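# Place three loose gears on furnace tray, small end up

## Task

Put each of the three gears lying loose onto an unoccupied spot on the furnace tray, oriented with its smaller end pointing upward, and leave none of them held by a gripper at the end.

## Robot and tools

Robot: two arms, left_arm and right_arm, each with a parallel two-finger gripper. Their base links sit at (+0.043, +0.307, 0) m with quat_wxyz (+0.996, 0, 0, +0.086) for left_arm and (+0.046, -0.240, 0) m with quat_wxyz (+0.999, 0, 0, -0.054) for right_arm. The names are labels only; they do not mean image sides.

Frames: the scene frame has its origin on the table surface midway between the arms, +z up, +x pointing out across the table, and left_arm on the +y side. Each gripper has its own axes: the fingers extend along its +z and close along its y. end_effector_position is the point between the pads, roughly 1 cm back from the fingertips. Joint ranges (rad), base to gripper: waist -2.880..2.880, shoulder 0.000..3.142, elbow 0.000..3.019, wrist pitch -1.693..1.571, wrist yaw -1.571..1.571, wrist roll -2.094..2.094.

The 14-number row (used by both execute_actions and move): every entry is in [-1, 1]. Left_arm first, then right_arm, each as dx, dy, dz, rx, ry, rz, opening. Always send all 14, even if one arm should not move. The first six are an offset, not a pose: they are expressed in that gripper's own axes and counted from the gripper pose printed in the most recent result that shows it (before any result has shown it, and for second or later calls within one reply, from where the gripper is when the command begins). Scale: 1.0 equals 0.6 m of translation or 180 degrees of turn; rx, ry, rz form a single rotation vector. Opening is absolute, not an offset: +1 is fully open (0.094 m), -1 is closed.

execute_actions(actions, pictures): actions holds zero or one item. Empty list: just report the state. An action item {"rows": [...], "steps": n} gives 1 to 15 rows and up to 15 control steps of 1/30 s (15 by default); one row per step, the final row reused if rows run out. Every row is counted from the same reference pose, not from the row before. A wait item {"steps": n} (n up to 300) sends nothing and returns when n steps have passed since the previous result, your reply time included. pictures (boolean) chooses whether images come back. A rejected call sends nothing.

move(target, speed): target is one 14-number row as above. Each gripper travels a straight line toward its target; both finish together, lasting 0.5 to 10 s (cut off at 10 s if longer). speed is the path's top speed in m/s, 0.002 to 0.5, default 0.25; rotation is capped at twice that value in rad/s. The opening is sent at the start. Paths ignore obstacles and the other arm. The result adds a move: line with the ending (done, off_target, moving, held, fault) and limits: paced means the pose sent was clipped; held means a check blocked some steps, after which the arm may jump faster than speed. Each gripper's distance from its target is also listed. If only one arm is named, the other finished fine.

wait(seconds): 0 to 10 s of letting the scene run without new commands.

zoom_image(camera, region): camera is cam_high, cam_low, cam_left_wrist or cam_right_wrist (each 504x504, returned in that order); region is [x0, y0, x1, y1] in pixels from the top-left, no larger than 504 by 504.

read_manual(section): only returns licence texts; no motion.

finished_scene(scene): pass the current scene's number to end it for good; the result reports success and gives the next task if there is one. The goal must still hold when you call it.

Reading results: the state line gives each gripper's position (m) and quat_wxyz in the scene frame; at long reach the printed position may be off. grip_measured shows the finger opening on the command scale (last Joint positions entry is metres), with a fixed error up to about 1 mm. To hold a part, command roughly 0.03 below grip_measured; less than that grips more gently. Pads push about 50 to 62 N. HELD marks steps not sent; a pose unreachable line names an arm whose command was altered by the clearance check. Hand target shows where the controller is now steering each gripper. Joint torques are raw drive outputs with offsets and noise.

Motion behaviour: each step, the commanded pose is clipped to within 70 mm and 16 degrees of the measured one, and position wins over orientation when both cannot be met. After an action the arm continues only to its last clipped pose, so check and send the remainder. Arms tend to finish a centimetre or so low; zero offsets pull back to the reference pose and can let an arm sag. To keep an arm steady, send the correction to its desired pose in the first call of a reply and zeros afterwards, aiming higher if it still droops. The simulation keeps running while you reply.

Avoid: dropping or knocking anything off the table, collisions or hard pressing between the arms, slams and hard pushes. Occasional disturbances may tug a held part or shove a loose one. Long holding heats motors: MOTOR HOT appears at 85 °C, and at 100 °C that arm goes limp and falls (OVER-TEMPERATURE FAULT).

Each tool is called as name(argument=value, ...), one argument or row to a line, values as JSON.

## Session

execute_actions(
  actions=[],
)

Scene clock: 0.00 s of 6000.00 s.
left_arm: end_effector_position=(+0.6255, +0.5410, +0.1298) grip_measured=+1.000 end_effector_quat_wxyz=(+0.328, +0.583, +0.550, +0.500) | right_arm: end_effector_position=(+0.4713, -0.1541, +0.2298) grip_measured=+1.000 end_effector_quat_wxyz=(+0.093, -0.274, +0.940, -0.178)
Joint positions: left_arm=[0.284 1.735 0.863 0.573 0.268 1.887 0.094] | right_arm=[ 0.452  1.365  1.222 -1.255  0.368 -0.255  0.094]
Joint velocities: left_arm=[ 0.015  0.005  0.012 -0.007  0.081 -0.037  0.   ] | right_arm=[ 0.015  0.005 -0.017 -0.002  0.022  0.037  0.   ]
Joint torques (N m, as the arm reports them, + toward a larger angle): no reading
Motor temperatures (°C, as the motors report them): left_arm=[29 32 28 28 29 30] | right_arm=[27 30 29 30 29 26]
Hand target (left_arm): +0.633, +0.545, +0.142; +0.331, +0.579, +0.542, +0.511
Hand target (right_arm): +0.480, -0.151, +0.246; +0.112, -0.270, +0.940, -0.177

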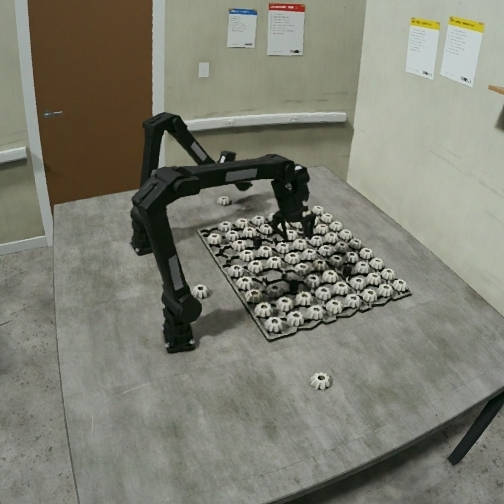

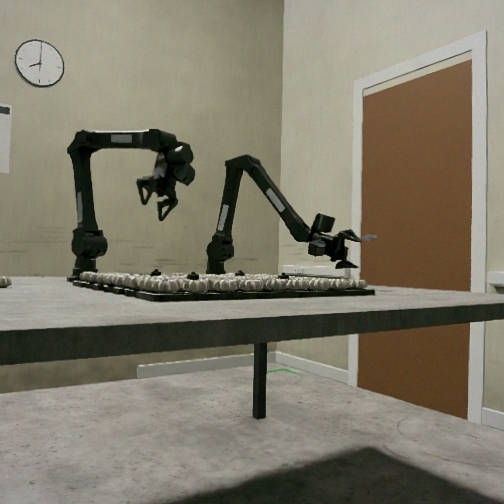

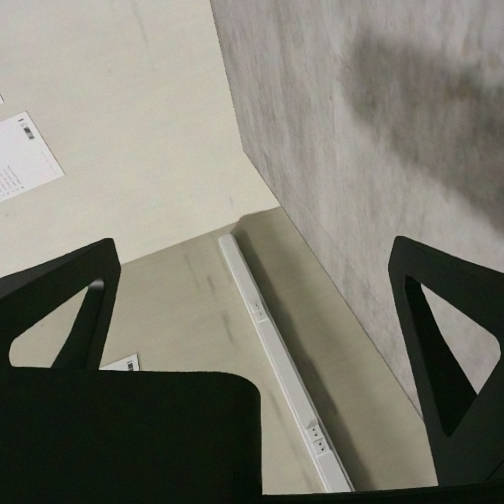

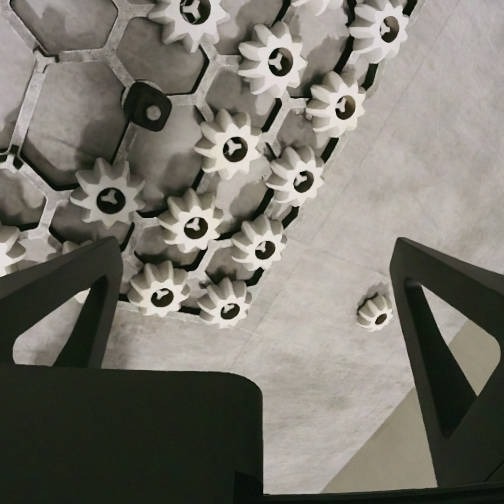

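zoom_image(
  camera="cam_high",
  region=[170, 180, 430, 400],
)

Region (170, 180, 430, 400) of cam_high's 504x504 image, scaled by 1.938, with more detail than that image has; it fills the top 426 rows of this view, and the rest is white.

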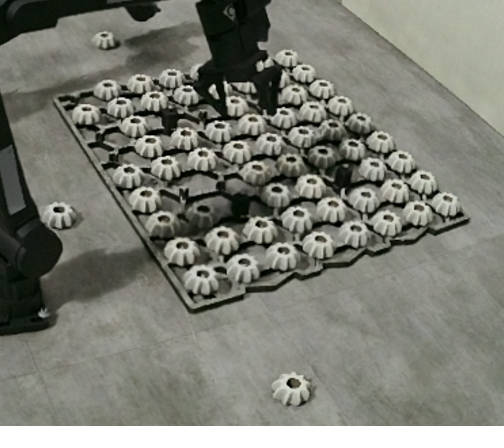

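move(
  target=[0.008,-0.0123,-0.2695,0.4116,0.0782,-0.2299,1, 0.526,-0.4058,0.27,-0.0893,0.1066,0.4243,1],
  speed=0.3,
)

Scene clock: 38.50 s of 6000.00 s.
left_arm: end_effector_position=(+0.4542, +0.5072, +0.1554) grip_measured=+1.000 end_effector_quat_wxyz=(-0.007, +0.390, +0.921, -0.014) | right_arm: end_effector_position=(+0.3546, -0.5545, +0.1344) grip_measured=+1.000 end_effector_quat_wxyz=(-0.016, +0.380, +0.925, +0.009)
Joint positions: left_arm=[ 0.286  1.592  1.309 -1.318  0.008  1.26   0.094] | right_arm=[-0.687  1.571  1.226 -1.263 -0.003 -0.015  0.094]
Joint velocities: left_arm=[-0.005  0.005 -0.012  0.002 -0.081 -0.125  0.   ] | right_arm=[ 0.005 -0.005 -0.032  0.002 -0.081  0.081  0.   ]
Joint torques (N m, as the arm reports them, + toward a larger angle): left_arm=[  0.99 -11.86  11.62  -0.42   0.18  -0.18] | right_arm=[ 1.09 -9.8  11.14  0.03  0.02  0.21]
Motor temperatures (°C, as the motors report them): left_arm=[29 33 32 28 29 30] | right_arm=[27 30 33 30 29 26]
Hand target (left_arm): +0.469, +0.518, +0.170; +0.005, +0.381, +0.925, -0.003
Hand target (right_arm): +0.371, -0.568, +0.157; +0.008, +0.384, +0.923, -0.000
Off the commanded pose (left_arm): 0.025 m, 2 deg.
Off the commanded pose (right_arm): 0.025 m, 2 deg.
After step 90, 32.53 s passed at rest.
move: off_target (left_arm, right_arm)

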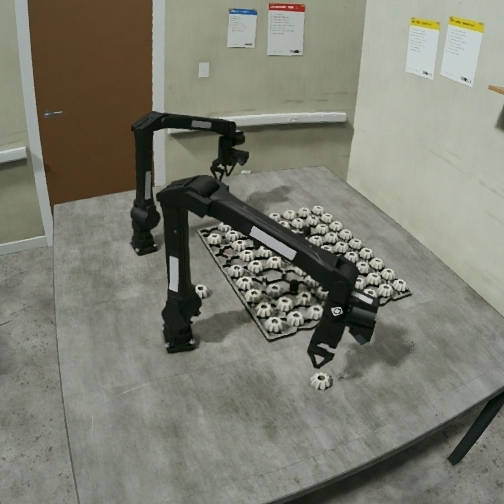

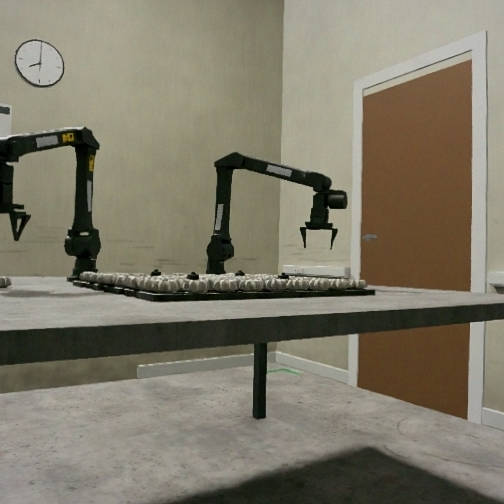

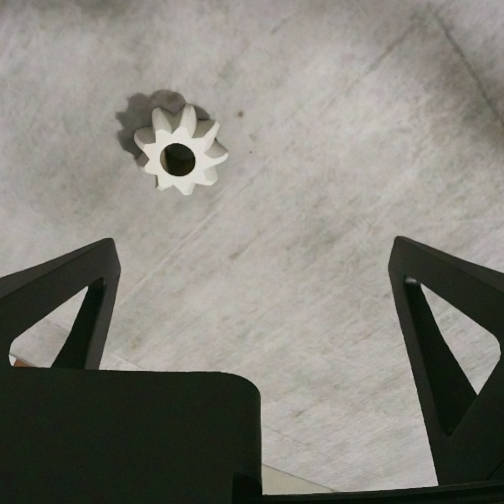

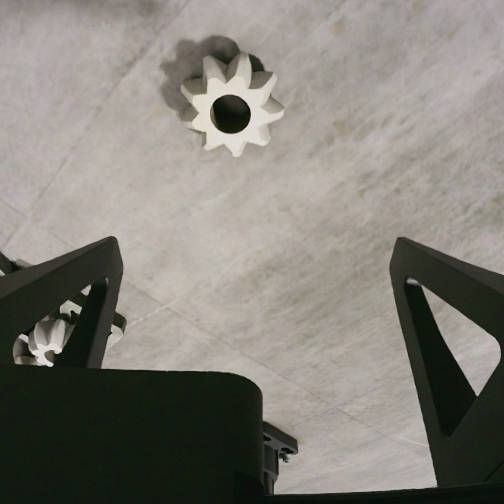

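move(
  target=[0.0217,0.093,0.183,-0.014,-0.002,-0.005,1, -0.04,0.025,0.17,0.0014,-0.016,0.0018,1],
  speed=0.15,
)

Scene clock: 44.73 s of 6000.00 s.
left_arm: end_effector_position=(+0.4837, +0.5503, +0.0496) grip_measured=+1.000 end_effector_quat_wxyz=(+0.005, +0.381, +0.925, +0.003) | right_arm: end_effector_position=(+0.3747, -0.5588, +0.0341) grip_measured=+1.000 end_effector_quat_wxyz=(+0.003, +0.381, +0.925, -0.000)
Joint positions: left_arm=[ 0.336  1.787  1.265 -1.038  0.004  1.289  0.094] | right_arm=[-0.662  1.71   1.108 -0.964 -0.002  0.011  0.094]
Joint velocities: left_arm=[ 0.005 -0.005 -0.007 -0.002  0.007  0.051  0.   ] | right_arm=[-0.015 -0.005 -0.022  0.002  0.11   0.007  0.   ]
Joint torques (N m, as the arm reports them, + toward a larger angle): left_arm=[  1.47 -14.6    6.7    0.72   0.01   0.05] | right_arm=[  1.89 -11.42   6.02   1.02   0.24   0.21]
Motor temperatures (°C, as the motors report them): left_arm=[29 33 33 28 29 30] | right_arm=[27 31 33 30 29 26]
Hand target (left_arm): +0.483, +0.554, +0.045; +0.005, +0.383, +0.924, +0.005
Hand target (right_arm): +0.378, -0.557, +0.032; +0.006, +0.382, +0.924, -0.003
Off the commanded pose (left_arm): 0.006 m, 0 deg.
Off the commanded pose (right_arm): 0.006 m, 1 deg.
After step 90, 2.00 s passed at rest.
move: done

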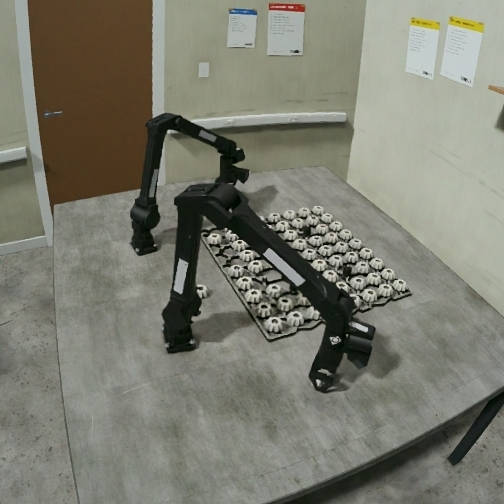

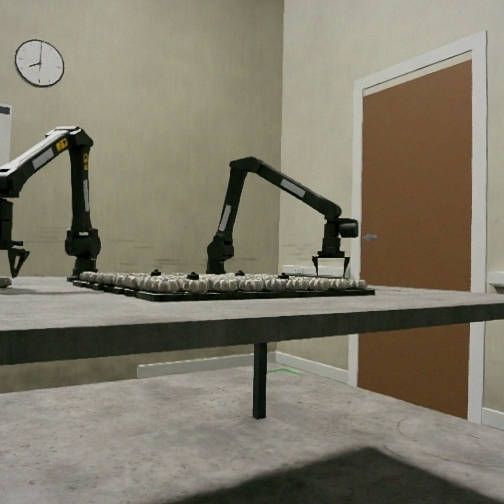

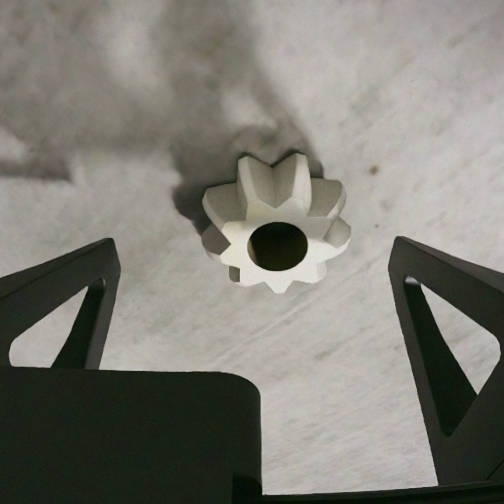

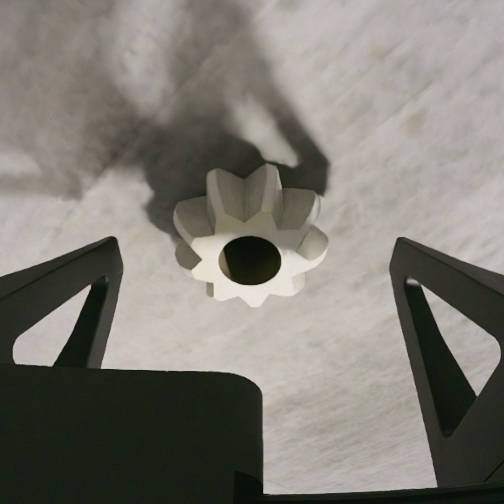

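move(
  target=[0.01,-0.015,0.05,0,0,0,1, 0.008,0.006,0.045,0,0,0,1],
  speed=0.05,
)

Scene clock: 49.20 s of 6000.00 s.
left_arm: end_effector_position=(+0.4759, +0.5459, +0.0296) grip_measured=+1.000 end_effector_quat_wxyz=(+0.008, +0.381, +0.924, +0.006) | right_arm: end_effector_position=(+0.3715, -0.5558, +0.0126) grip_measured=+1.000 end_effector_quat_wxyz=(+0.003, +0.381, +0.925, -0.000)
Joint positions: left_arm=[ 0.336  1.79   1.207 -0.969  0.004  1.29   0.094] | right_arm=[-0.662  1.734  1.073 -0.904 -0.002  0.012  0.094]
Joint velocities: left_arm=[ 0.005 -0.015 -0.007  0.007 -0.066  0.022  0.   ] | right_arm=[ 0.005 -0.005 -0.027 -0.007 -0.022  0.007  0.   ]
Joint torques (N m, as the arm reports them, + toward a larger angle): left_arm=[  0.94 -13.37   6.34   0.7    0.09   0.04] | right_arm=[  1.74 -10.48   5.58   1.16   0.08   0.17]
Motor temperatures (°C, as the motors report them): left_arm=[29 33 33 28 29 30] | right_arm=[27 31 33 30 29 26]
Hand target (left_arm): +0.473, +0.548, +0.020; +0.005, +0.381, +0.925, +0.003
Hand target (right_arm): +0.373, -0.553, +0.007; +0.003, +0.381, +0.925, -0.000
Off the commanded pose (left_arm): 0.011 m, 1 deg.
Off the commanded pose (right_arm): 0.007 m, 0 deg.
After step 90, 0.50 s passed at rest.
move: off_target (left_arm)

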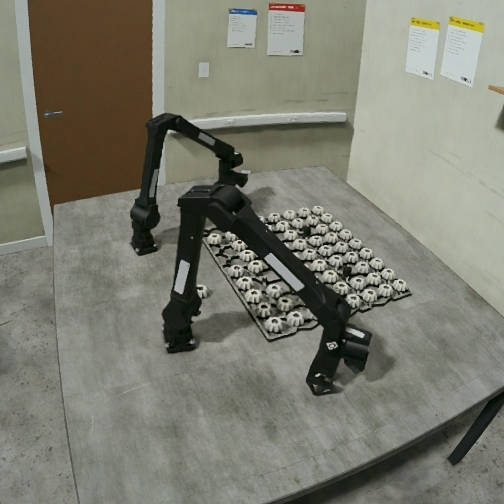

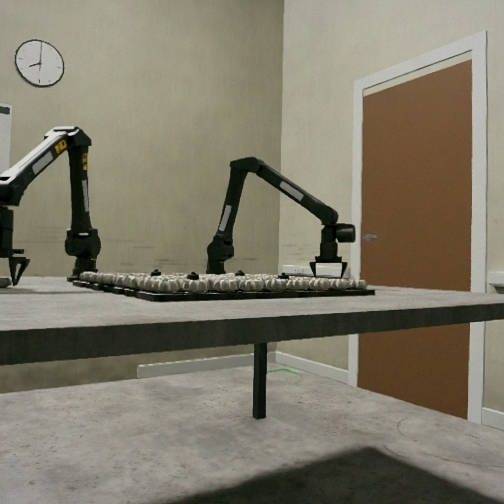

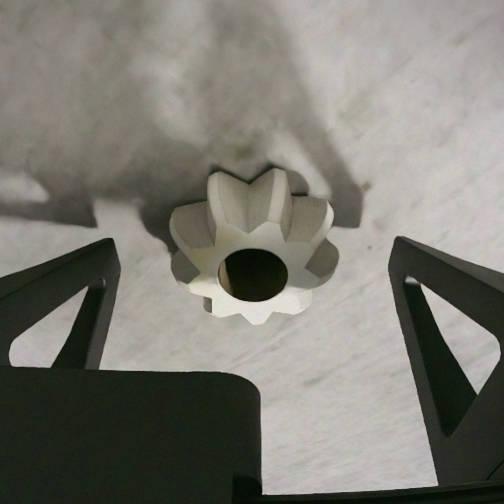

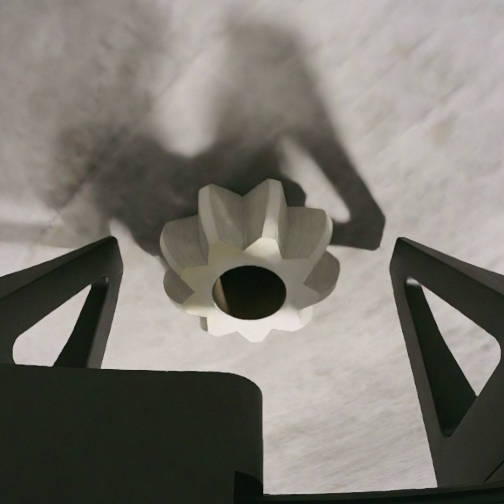

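move(
  target=[0,0,0.024,0,0,0,1, 0,0,0.005,0,0,0,0.15],
  speed=0.03,
)

Scene clock: 51.87 s of 6000.00 s.
left_arm: end_effector_position=(+0.4772, +0.5467, +0.0260) grip_measured=+1.000 end_effector_quat_wxyz=(+0.011, +0.381, +0.924, +0.010) | right_arm: end_effector_position=(+0.3716, -0.5557, +0.0126) grip_measured=+0.201 end_effector_quat_wxyz=(+0.003, +0.381, +0.925, +0.000)
Joint positions: left_arm=[ 0.336  1.793  1.201 -0.949  0.004  1.29   0.094] | right_arm=[-0.662  1.734  1.073 -0.904 -0.002  0.012  0.056]
Joint velocities: left_arm=[-0.005 -0.015  0.012 -0.012  0.022 -0.037  0.   ] | right_arm=[ 0.005 -0.015  0.002 -0.002 -0.007 -0.007  0.001]
Joint torques (N m, as the arm reports them, + toward a larger angle): left_arm=[  0.43 -12.49   6.4    0.78   0.09  -0.02] | right_arm=[  1.06 -11.11   5.69   0.94   0.1    0.12]
Motor temperatures (°C, as the motors report them): left_arm=[29 33 32 28 29 30] | right_arm=[27 31 33 30 29 26]
Hand target (left_arm): +0.476, +0.546, +0.016; +0.008, +0.381, +0.924, +0.006
Hand target (right_arm): +0.372, -0.556, +0.010; +0.003, +0.381, +0.925, -0.000
Off the commanded pose (left_arm): 0.011 m, 1 deg.
Off the commanded pose (right_arm): 0.003 m, 0 deg.
move: off_target (left_arm)

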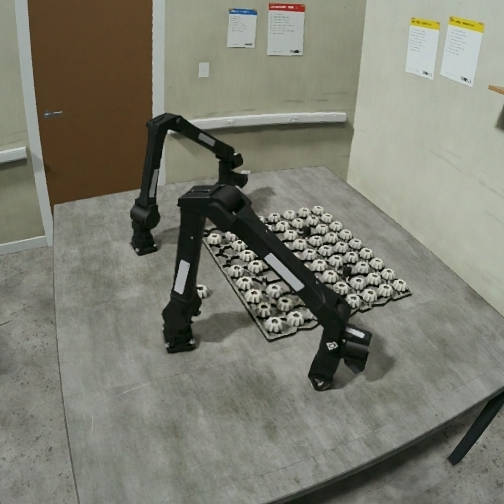

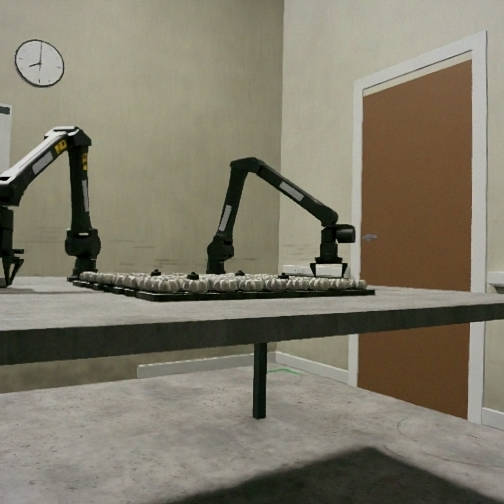

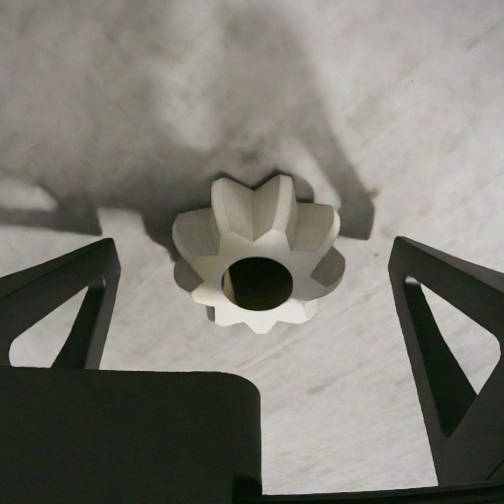

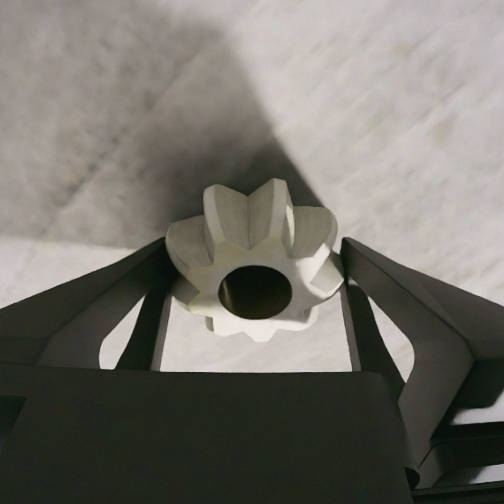

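move(
  target=[0,0,0.025,0.0085,0.004,0,1, -0.043,0,-0.2,0,-0.026,0,0.16],
  speed=0.1,
)

Scene clock: 58.87 s of 6000.00 s.
left_arm: end_effector_position=(+0.4751, +0.5458, +0.0159) grip_measured=+1.000 end_effector_quat_wxyz=(+0.004, +0.381, +0.924, +0.003) | right_arm: end_effector_position=(+0.3694, -0.5535, +0.0931) grip_measured=+0.201 end_effector_quat_wxyz=(-0.001, +0.381, +0.925, +0.002)
Joint positions: left_arm=[ 0.336  1.814  1.201 -0.949  0.002  1.29   0.094] | right_arm=[-0.662  1.618  1.166 -1.123 -0.002  0.012  0.056]
Joint velocities: left_arm=[-0.005 -0.015 -0.002  0.002  0.037 -0.022  0.   ] | right_arm=[-0.005  0.005  0.002  0.002 -0.066  0.022 -0.   ]
Joint torques (N m, as the arm reports them, + toward a larger angle): left_arm=[  0.3  -13.55   7.16   0.16  -0.01  -0.04] | right_arm=[  1.15 -12.92  11.6    0.15   0.14   0.12]
Motor temperatures (°C, as the motors report them): left_arm=[29 33 32 28 29 30] | right_arm=[27 31 32 30 29 26]
Hand target (left_arm): +0.478, +0.547, +0.011; -0.000, +0.381, +0.924, +0.000
Hand target (right_arm): +0.390, -0.572, +0.133; +0.041, +0.380, +0.924, -0.015
Off the commanded pose (left_arm): 0.006 m, 1 deg.
Off the commanded pose (right_arm): 0.049 m, 5 deg.
After step 90, 2.37 s passed at rest.
move: off_target (right_arm)

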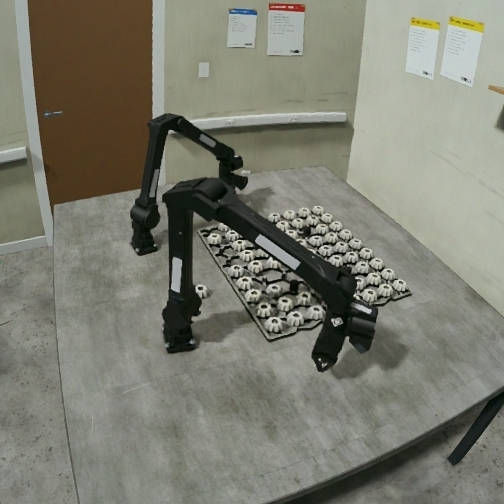

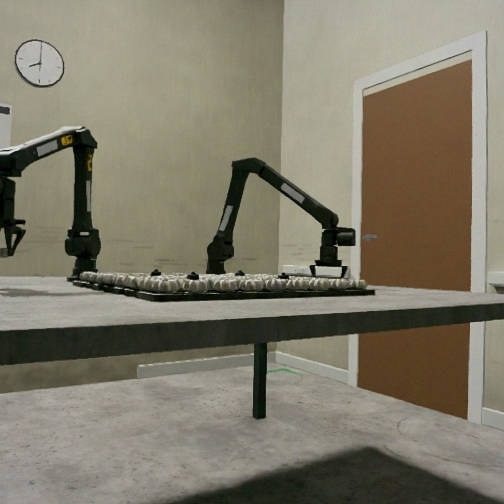

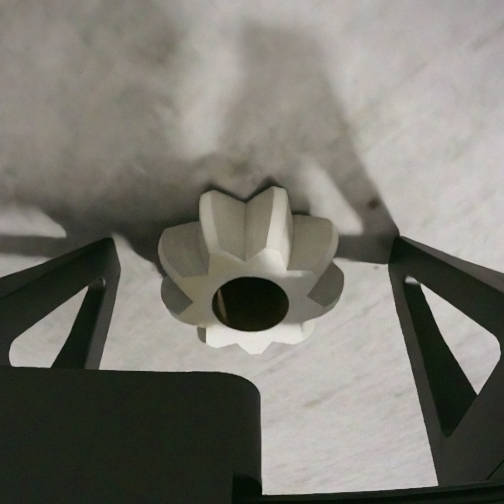

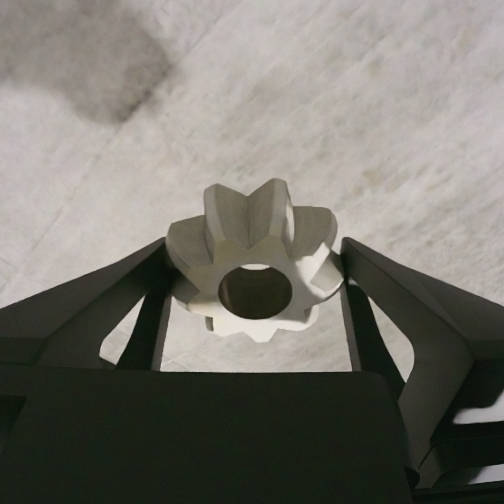

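move(
  target=[0,0,-0.006,0,0,0,0.15, 0.514,0.66,-0.1615,-0.0216,-0.0077,0,0.16],
  speed=0.25,
)

Scene clock: 65.30 s of 6000.00 s.
left_arm: end_effector_position=(+0.4751, +0.5458, +0.0159) grip_measured=+0.193 end_effector_quat_wxyz=(+0.003, +0.381, +0.924, +0.002) | right_arm: end_effector_position=(+0.4026, -0.0608, +0.1561) grip_measured=+0.201 end_effector_quat_wxyz=(-0.009, +0.372, +0.928, +0.002)
Joint positions: left_arm=[ 0.336  1.814  1.201 -0.949  0.002  1.29   0.056] | right_arm=[ 0.568  1.431  1.13  -1.279 -0.017  1.222  0.056]
Joint velocities: left_arm=[-0.015 -0.005 -0.007  0.007  0.007  0.051 -0.   ] | right_arm=[-0.005  0.005 -0.007  0.007 -0.022  0.022 -0.001]
Joint torques (N m, as the arm reports them, + toward a larger angle): left_arm=[  0.47 -15.22   6.76  -0.1    0.09  -0.02] | right_arm=[-0.02 -8.8  12.04  0.05  0.3   0.22]
Motor temperatures (°C, as the motors report them): left_arm=[29 33 32 28 29 30] | right_arm=[27 31 33 30 29 26]
Hand target (left_arm): +0.475, +0.546, +0.019; +0.004, +0.381, +0.924, +0.003
Hand target (right_arm): +0.425, -0.053, +0.187; +0.015, +0.381, +0.924, +0.028
Off the commanded pose (left_arm): 0.004 m, 0 deg.
Off the commanded pose (right_arm): 0.045 m, 5 deg.
After step 90, 0.80 s passed at rest.
move: off_target (right_arm)

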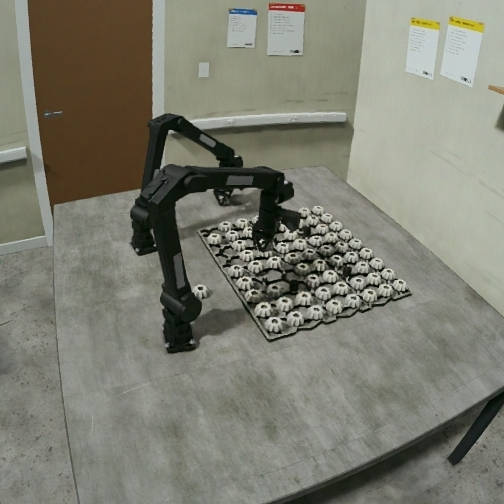

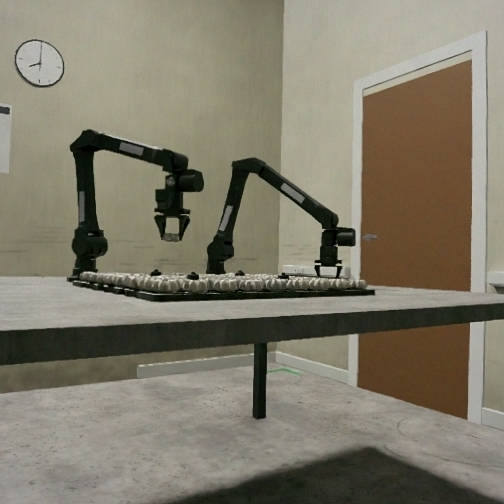

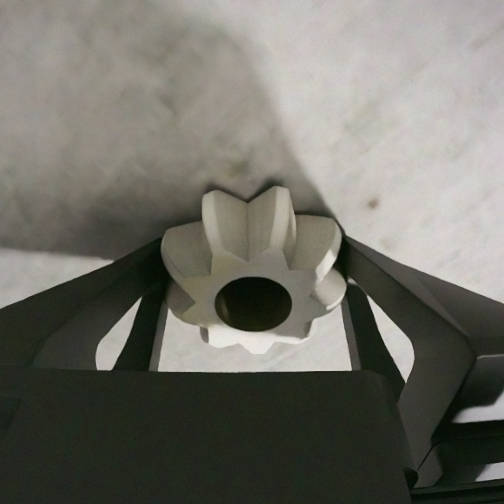

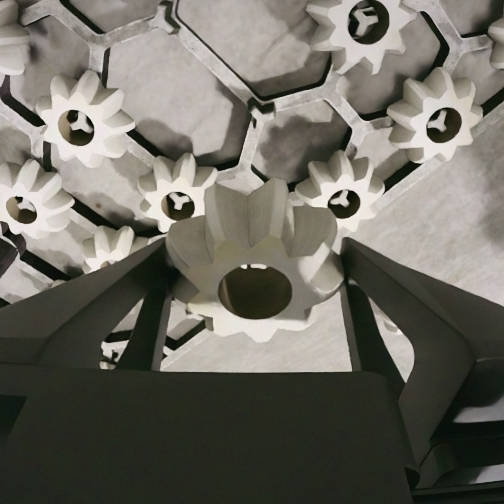

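move(
  target=[-0.012,0.042,-0.2,-0.025,-0.0073,0,0.15, -0.02,0.006,0.153,-0.0085,-0.0085,0,0.16],
  speed=0.1,
)

Scene clock: 73.20 s of 6000.00 s.
left_arm: end_effector_position=(+0.4740, +0.5452, +0.0964) grip_measured=+0.193 end_effector_quat_wxyz=(+0.002, +0.381, +0.924, +0.001) | right_arm: end_effector_position=(+0.4052, -0.0659, +0.0611) grip_measured=+0.201 end_effector_quat_wxyz=(-0.001, +0.373, +0.928, +0.002)
Joint positions: left_arm=[ 0.336  1.709  1.295 -1.151  0.002  1.29   0.056] | right_arm=[ 0.559  1.534  0.969 -1.004 -0.004  1.215  0.056]
Joint velocities: left_arm=[ 0.015 -0.005  0.012 -0.012 -0.007 -0.037 -0.001] | right_arm=[-0.005 -0.005 -0.007 -0.007 -0.051  0.095  0.   ]
Joint torques (N m, as the arm reports them, + toward a larger angle): left_arm=[  0.35 -16.87  11.98  -0.29   0.08  -0.02] | right_arm=[-0.36 -9.01  6.47  0.97  0.32 -0.02]
Motor temperatures (°C, as the motors report them): left_arm=[29 34 32 28 29 30] | right_arm=[27 31 34 30 29 26]
Hand target (left_arm): +0.495, +0.556, +0.136; +0.029, +0.381, +0.923, +0.035
Hand target (right_arm): +0.412, -0.067, +0.065; +0.008, +0.372, +0.928, +0.010
Off the commanded pose (left_arm): 0.048 m, 5 deg.
Off the commanded pose (right_arm): 0.008 m, 1 deg.
After step 90, 3.27 s passed at rest.
move: off_target (left_arm)

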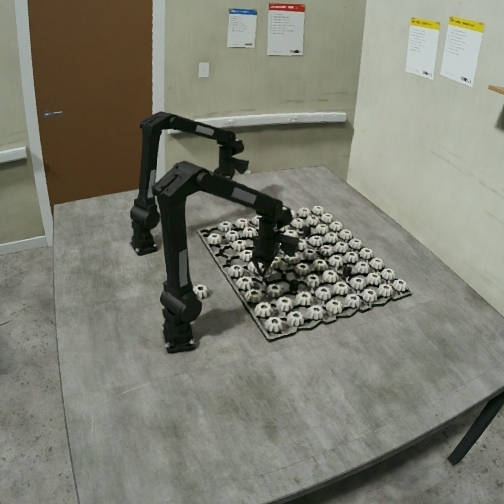

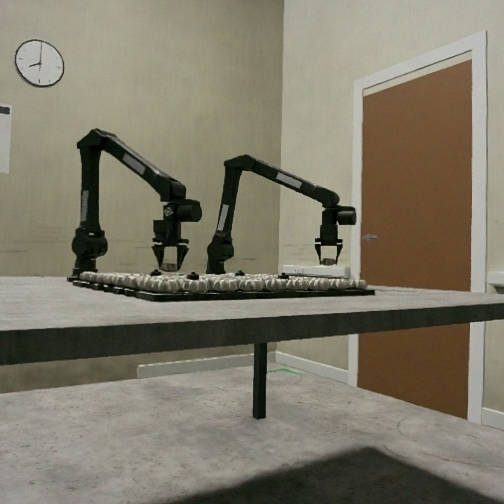

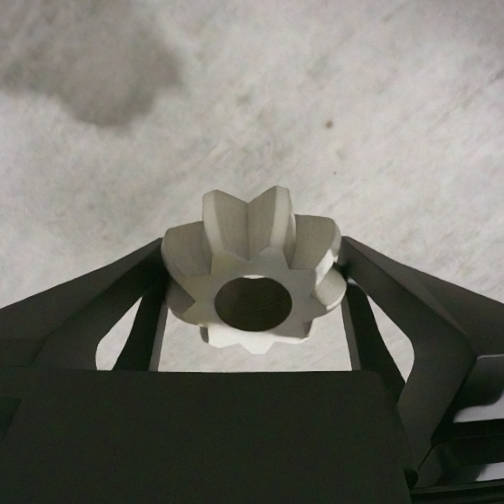

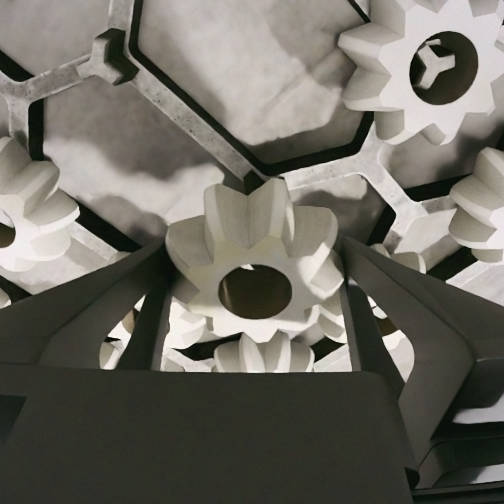

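move(
  target=[-0.3,-0.63,-0.123,0,0,0,0.15, -0.0205,0.003,0.013,-0.0047,-0.0017,0,0.16],
  speed=0.2,
)

Scene clock: 86.70 s of 6000.00 s.
left_arm: end_effector_position=(+0.3253, +0.1553, +0.1441) grip_measured=+0.193 end_effector_quat_wxyz=(-0.025, +0.390, +0.921, +0.001) | right_arm: end_effector_position=(+0.4122, -0.0709, +0.0542) grip_measured=+0.201 end_effector_quat_wxyz=(+0.001, +0.373, +0.928, +0.004)
Joint positions: left_arm=[-0.662  1.259  0.933 -1.295  0.003  0.311  0.056] | right_arm=[ 0.541  1.552  0.969 -0.981 -0.004  1.198  0.056]
Joint velocities: left_arm=[-0.005 -0.005 -0.002  0.017 -0.022  0.007 -0.   ] | right_arm=[ 0.005 -0.005  0.002  0.007  0.022  0.022  0.   ]
Joint torques (N m, as the arm reports them, + toward a larger angle): left_arm=[ 0.82 -9.01 10.15 -0.32 -0.06 -0.1 ] | right_arm=[-0.41 -9.41  5.87  1.05  0.18 -0.01]
Motor temperatures (°C, as the motors report them): left_arm=[29 34 34 28 29 30] | right_arm=[27 31 33 30 29 26]
Hand target (left_arm): +0.335, +0.153, +0.164; -0.002, +0.381, +0.925, +0.000
Hand target (right_arm): +0.415, -0.073, +0.053; +0.005, +0.373, +0.928, +0.008
Off the commanded pose (left_arm): 0.027 m, 3 deg.
Off the commanded pose (right_arm): 0.004 m, 1 deg.
After step 90, 7.77 s passed at rest.
move: off_target (left_arm)

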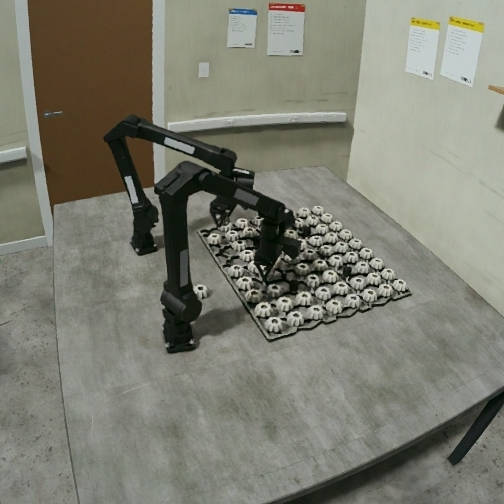

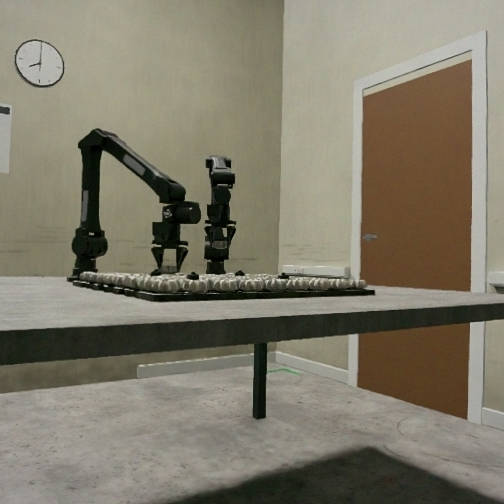

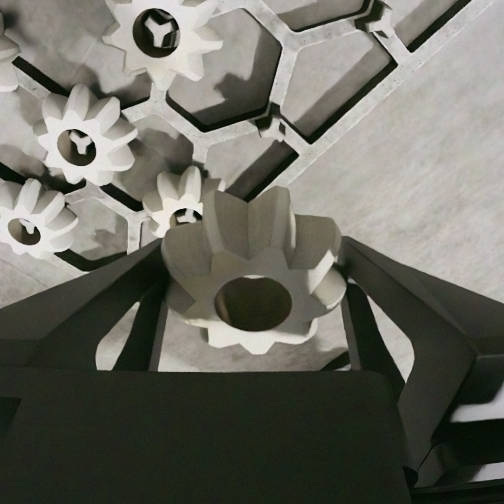

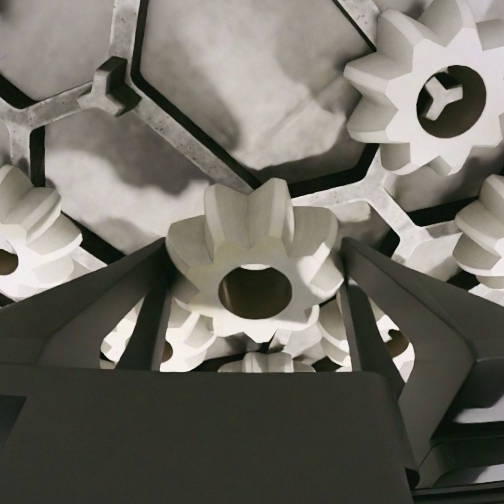

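move(
  target=[-0.0317,-0.0157,0.13,-0.0073,-0.0207,-0.0117,0.15, -0.002,0.005,0.028,-0.003,-0.001,0,0.16],
  speed=0.07,
)

Scene clock: 96.60 s of 6000.00 s.
left_arm: end_effector_position=(+0.3253, +0.1423, +0.0635) grip_measured=+0.193 end_effector_quat_wxyz=(-0.001, +0.375, +0.927, -0.001) | right_arm: end_effector_position=(+0.4092, -0.0723, +0.0362) grip_measured=+0.201 end_effector_quat_wxyz=(-0.004, +0.374, +0.928, -0.001)
Joint positions: left_arm=[-0.698  1.349  0.781 -1.004  0.002  0.242  0.056] | right_arm=[ 0.541  1.582  0.948 -0.944 -0.004  1.198  0.056]
Joint velocities: left_arm=[-0.005 -0.005 -0.002 -0.027  0.051 -0.066 -0.   ] | right_arm=[-0.005 -0.005 -0.012  0.012 -0.022 -0.081  0.001]
Joint torques (N m, as the arm reports them, + toward a larger angle): left_arm=[-0.27 -8.2   7.11  0.87 -0.07 -0.1 ] | right_arm=[ 0.83 -9.91  6.    1.31  0.16  0.07]
Motor temperatures (°C, as the motors report them): left_arm=[29 33 34 28 29 30] | right_arm=[27 31 32 30 29 26]
Hand target (left_arm): +0.329, +0.137, +0.066; +0.009, +0.373, +0.928, -0.001
Hand target (right_arm): +0.415, -0.070, +0.038; +0.004, +0.373, +0.928, +0.008
Off the commanded pose (left_arm): 0.007 m, 1 deg.
Off the commanded pose (right_arm): 0.007 m, 1 deg.
After step 90, 5.40 s passed at rest.
move: done

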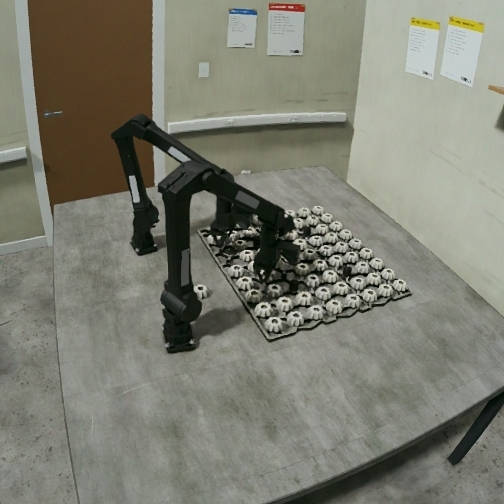

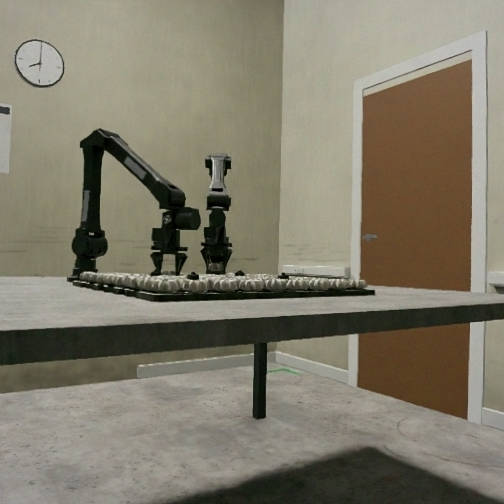

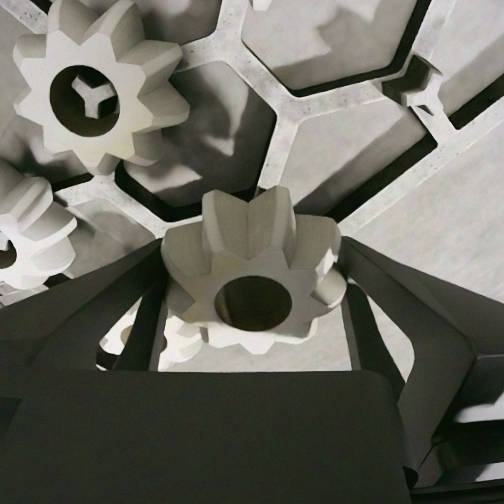

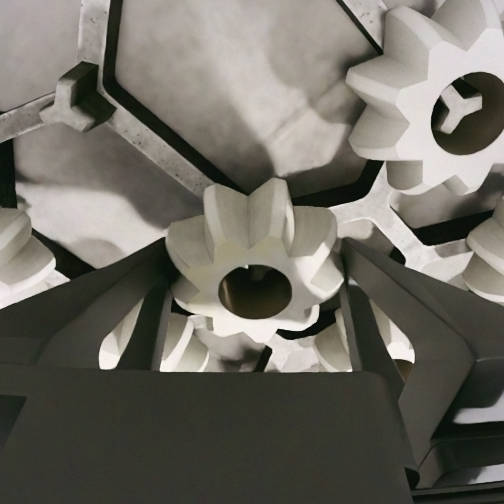

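move(
  target=[-0.0095,0.0015,0.043,-0.0018,-0.0057,0,0.15, -0.003,0.008,0.015,-0.005,-0.002,0,0.16],
  speed=0.03,
)

Scene clock: 100.37 s of 6000.00 s.
left_arm: end_effector_position=(+0.3240, +0.1428, +0.0365) grip_measured=+0.193 end_effector_quat_wxyz=(-0.004, +0.374, +0.927, -0.001) | right_arm: end_effector_position=(+0.4084, -0.0725, +0.0279) grip_measured=+0.201 end_effector_quat_wxyz=(-0.006, +0.374, +0.928, -0.003)
Joint positions: left_arm=[-0.698  1.399  0.743 -0.922  0.003  0.241  0.056] | right_arm=[ 0.541  1.597  0.94  -0.925 -0.005  1.198  0.056]
Joint velocities: left_arm=[-0.015 -0.005 -0.022  0.002 -0.051 -0.066  0.   ] | right_arm=[-0.015 -0.005  0.012  0.007 -0.022 -0.022  0.   ]
Joint torques (N m, as the arm reports them, + toward a larger angle): left_arm=[ 0.09 -8.    6.65  0.94 -0.03 -0.02] | right_arm=[ 0.9  -9.35  6.02  1.32  0.23  0.08]
Motor temperatures (°C, as the motors report them): left_arm=[29 33 34 28 29 30] | right_arm=[27 31 32 30 29 26]
Hand target (left_arm): +0.330, +0.139, +0.038; +0.008, +0.375, +0.927, -0.002
Hand target (right_arm): +0.414, -0.070, +0.027; +0.002, +0.373, +0.928, +0.005
Off the commanded pose (left_arm): 0.007 m, 1 deg.
Off the commanded pose (right_arm): 0.006 m, 1 deg.
move: done

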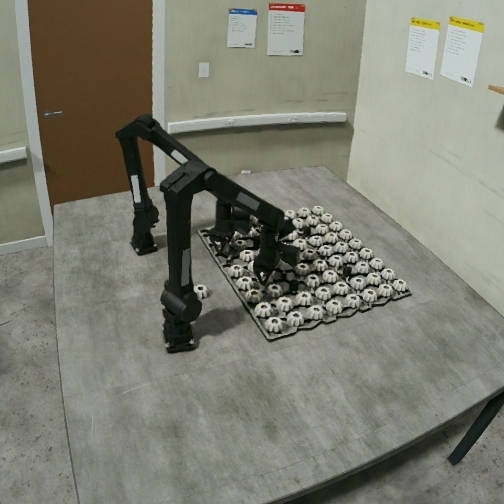

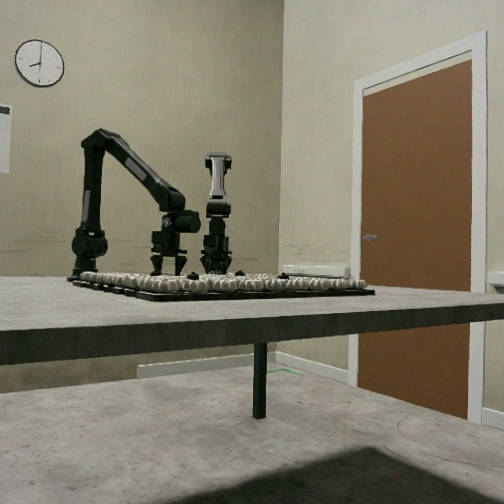

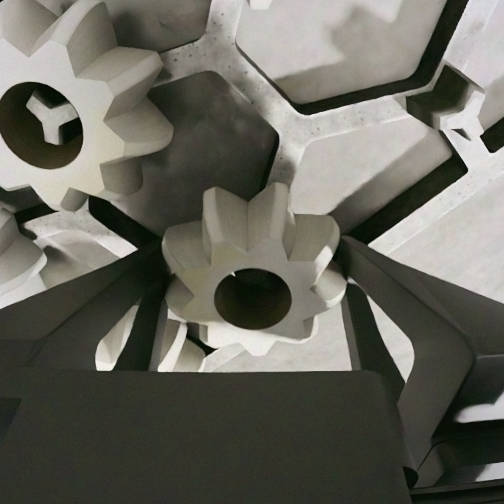

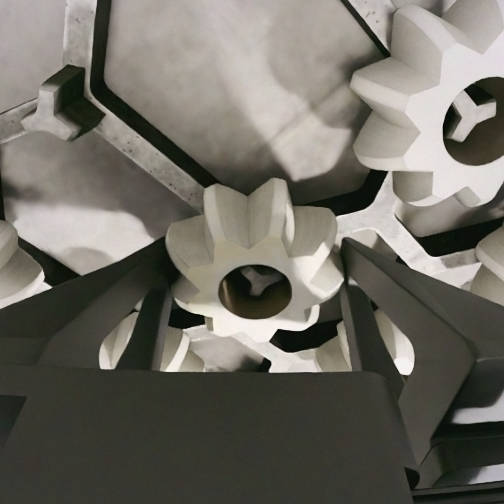

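move(
  target=[-0.003,0,0.014,-0.001,-0.004,0,0.15, 0,0,0,0,0,0,0.45],
  speed=0.02,
)

Scene clock: 102.37 s of 6000.00 s.
left_arm: end_effector_position=(+0.3221, +0.1439, +0.0291) grip_measured=+0.193 end_effector_quat_wxyz=(-0.004, +0.374, +0.927, -0.001) | right_arm: end_effector_position=(+0.4083, -0.0726, +0.0279) grip_measured=+0.448 end_effector_quat_wxyz=(-0.006, +0.374, +0.928, -0.003)
Joint positions: left_arm=[-0.698  1.408  0.728 -0.898  0.003  0.241  0.056] | right_arm=[ 0.541  1.597  0.94  -0.925 -0.005  1.198  0.068]
Joint velocities: left_arm=[ 0.005  0.005 -0.002  0.002  0.007 -0.066 -0.   ] | right_arm=[-0.034 -0.034 -0.012 -0.007  0.007 -0.007  0.   ]
Joint torques (N m, as the arm reports them, + toward a larger angle): left_arm=[ 0.45 -7.97  6.51  0.83  0.03 -0.03] | right_arm=[ 0.75 -9.76  5.9   0.29  0.23  0.08]
Motor temperatures (°C, as the motors report them): left_arm=[29 33 34 28 29 30] | right_arm=[27 31 32 30 29 26]
Hand target (left_arm): +0.325, +0.142, +0.028; +0.003, +0.374, +0.927, -0.002
Hand target (right_arm): +0.408, -0.073, +0.028; -0.006, +0.374, +0.928, -0.003
Off the commanded pose (left_arm): 0.004 m, 1 deg.
Off the commanded pose (right_arm): 0.000 m, 0 deg.
move: done

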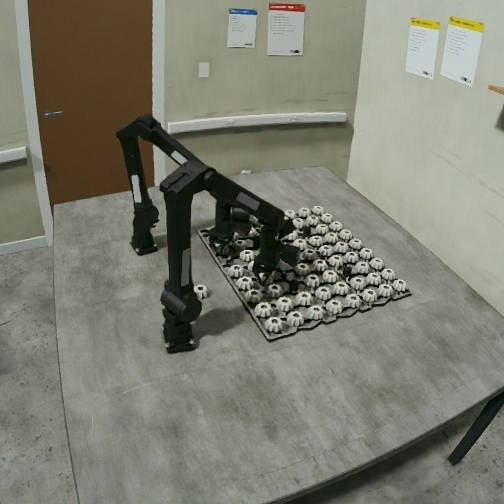

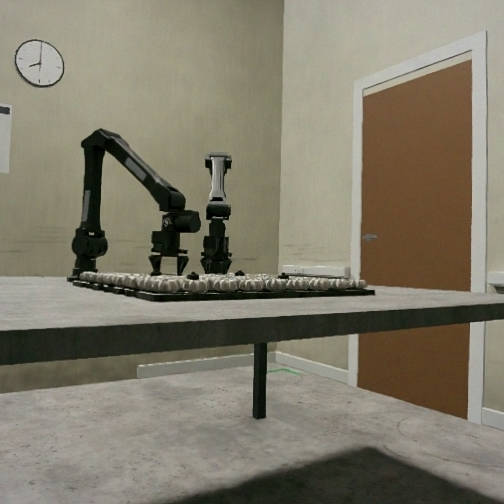

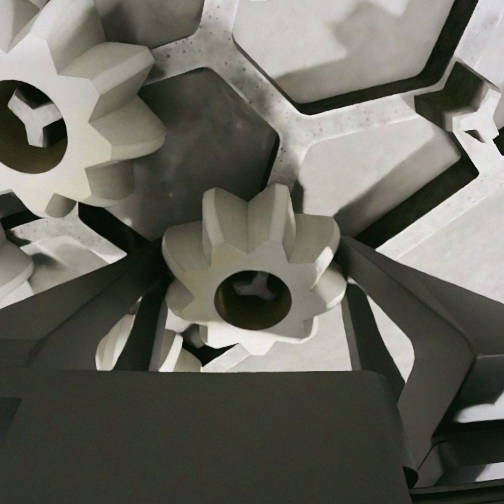

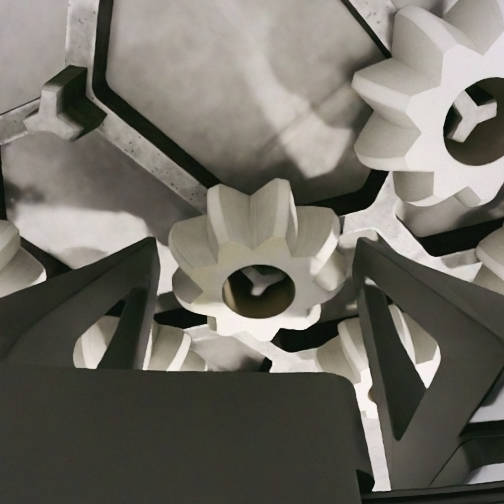

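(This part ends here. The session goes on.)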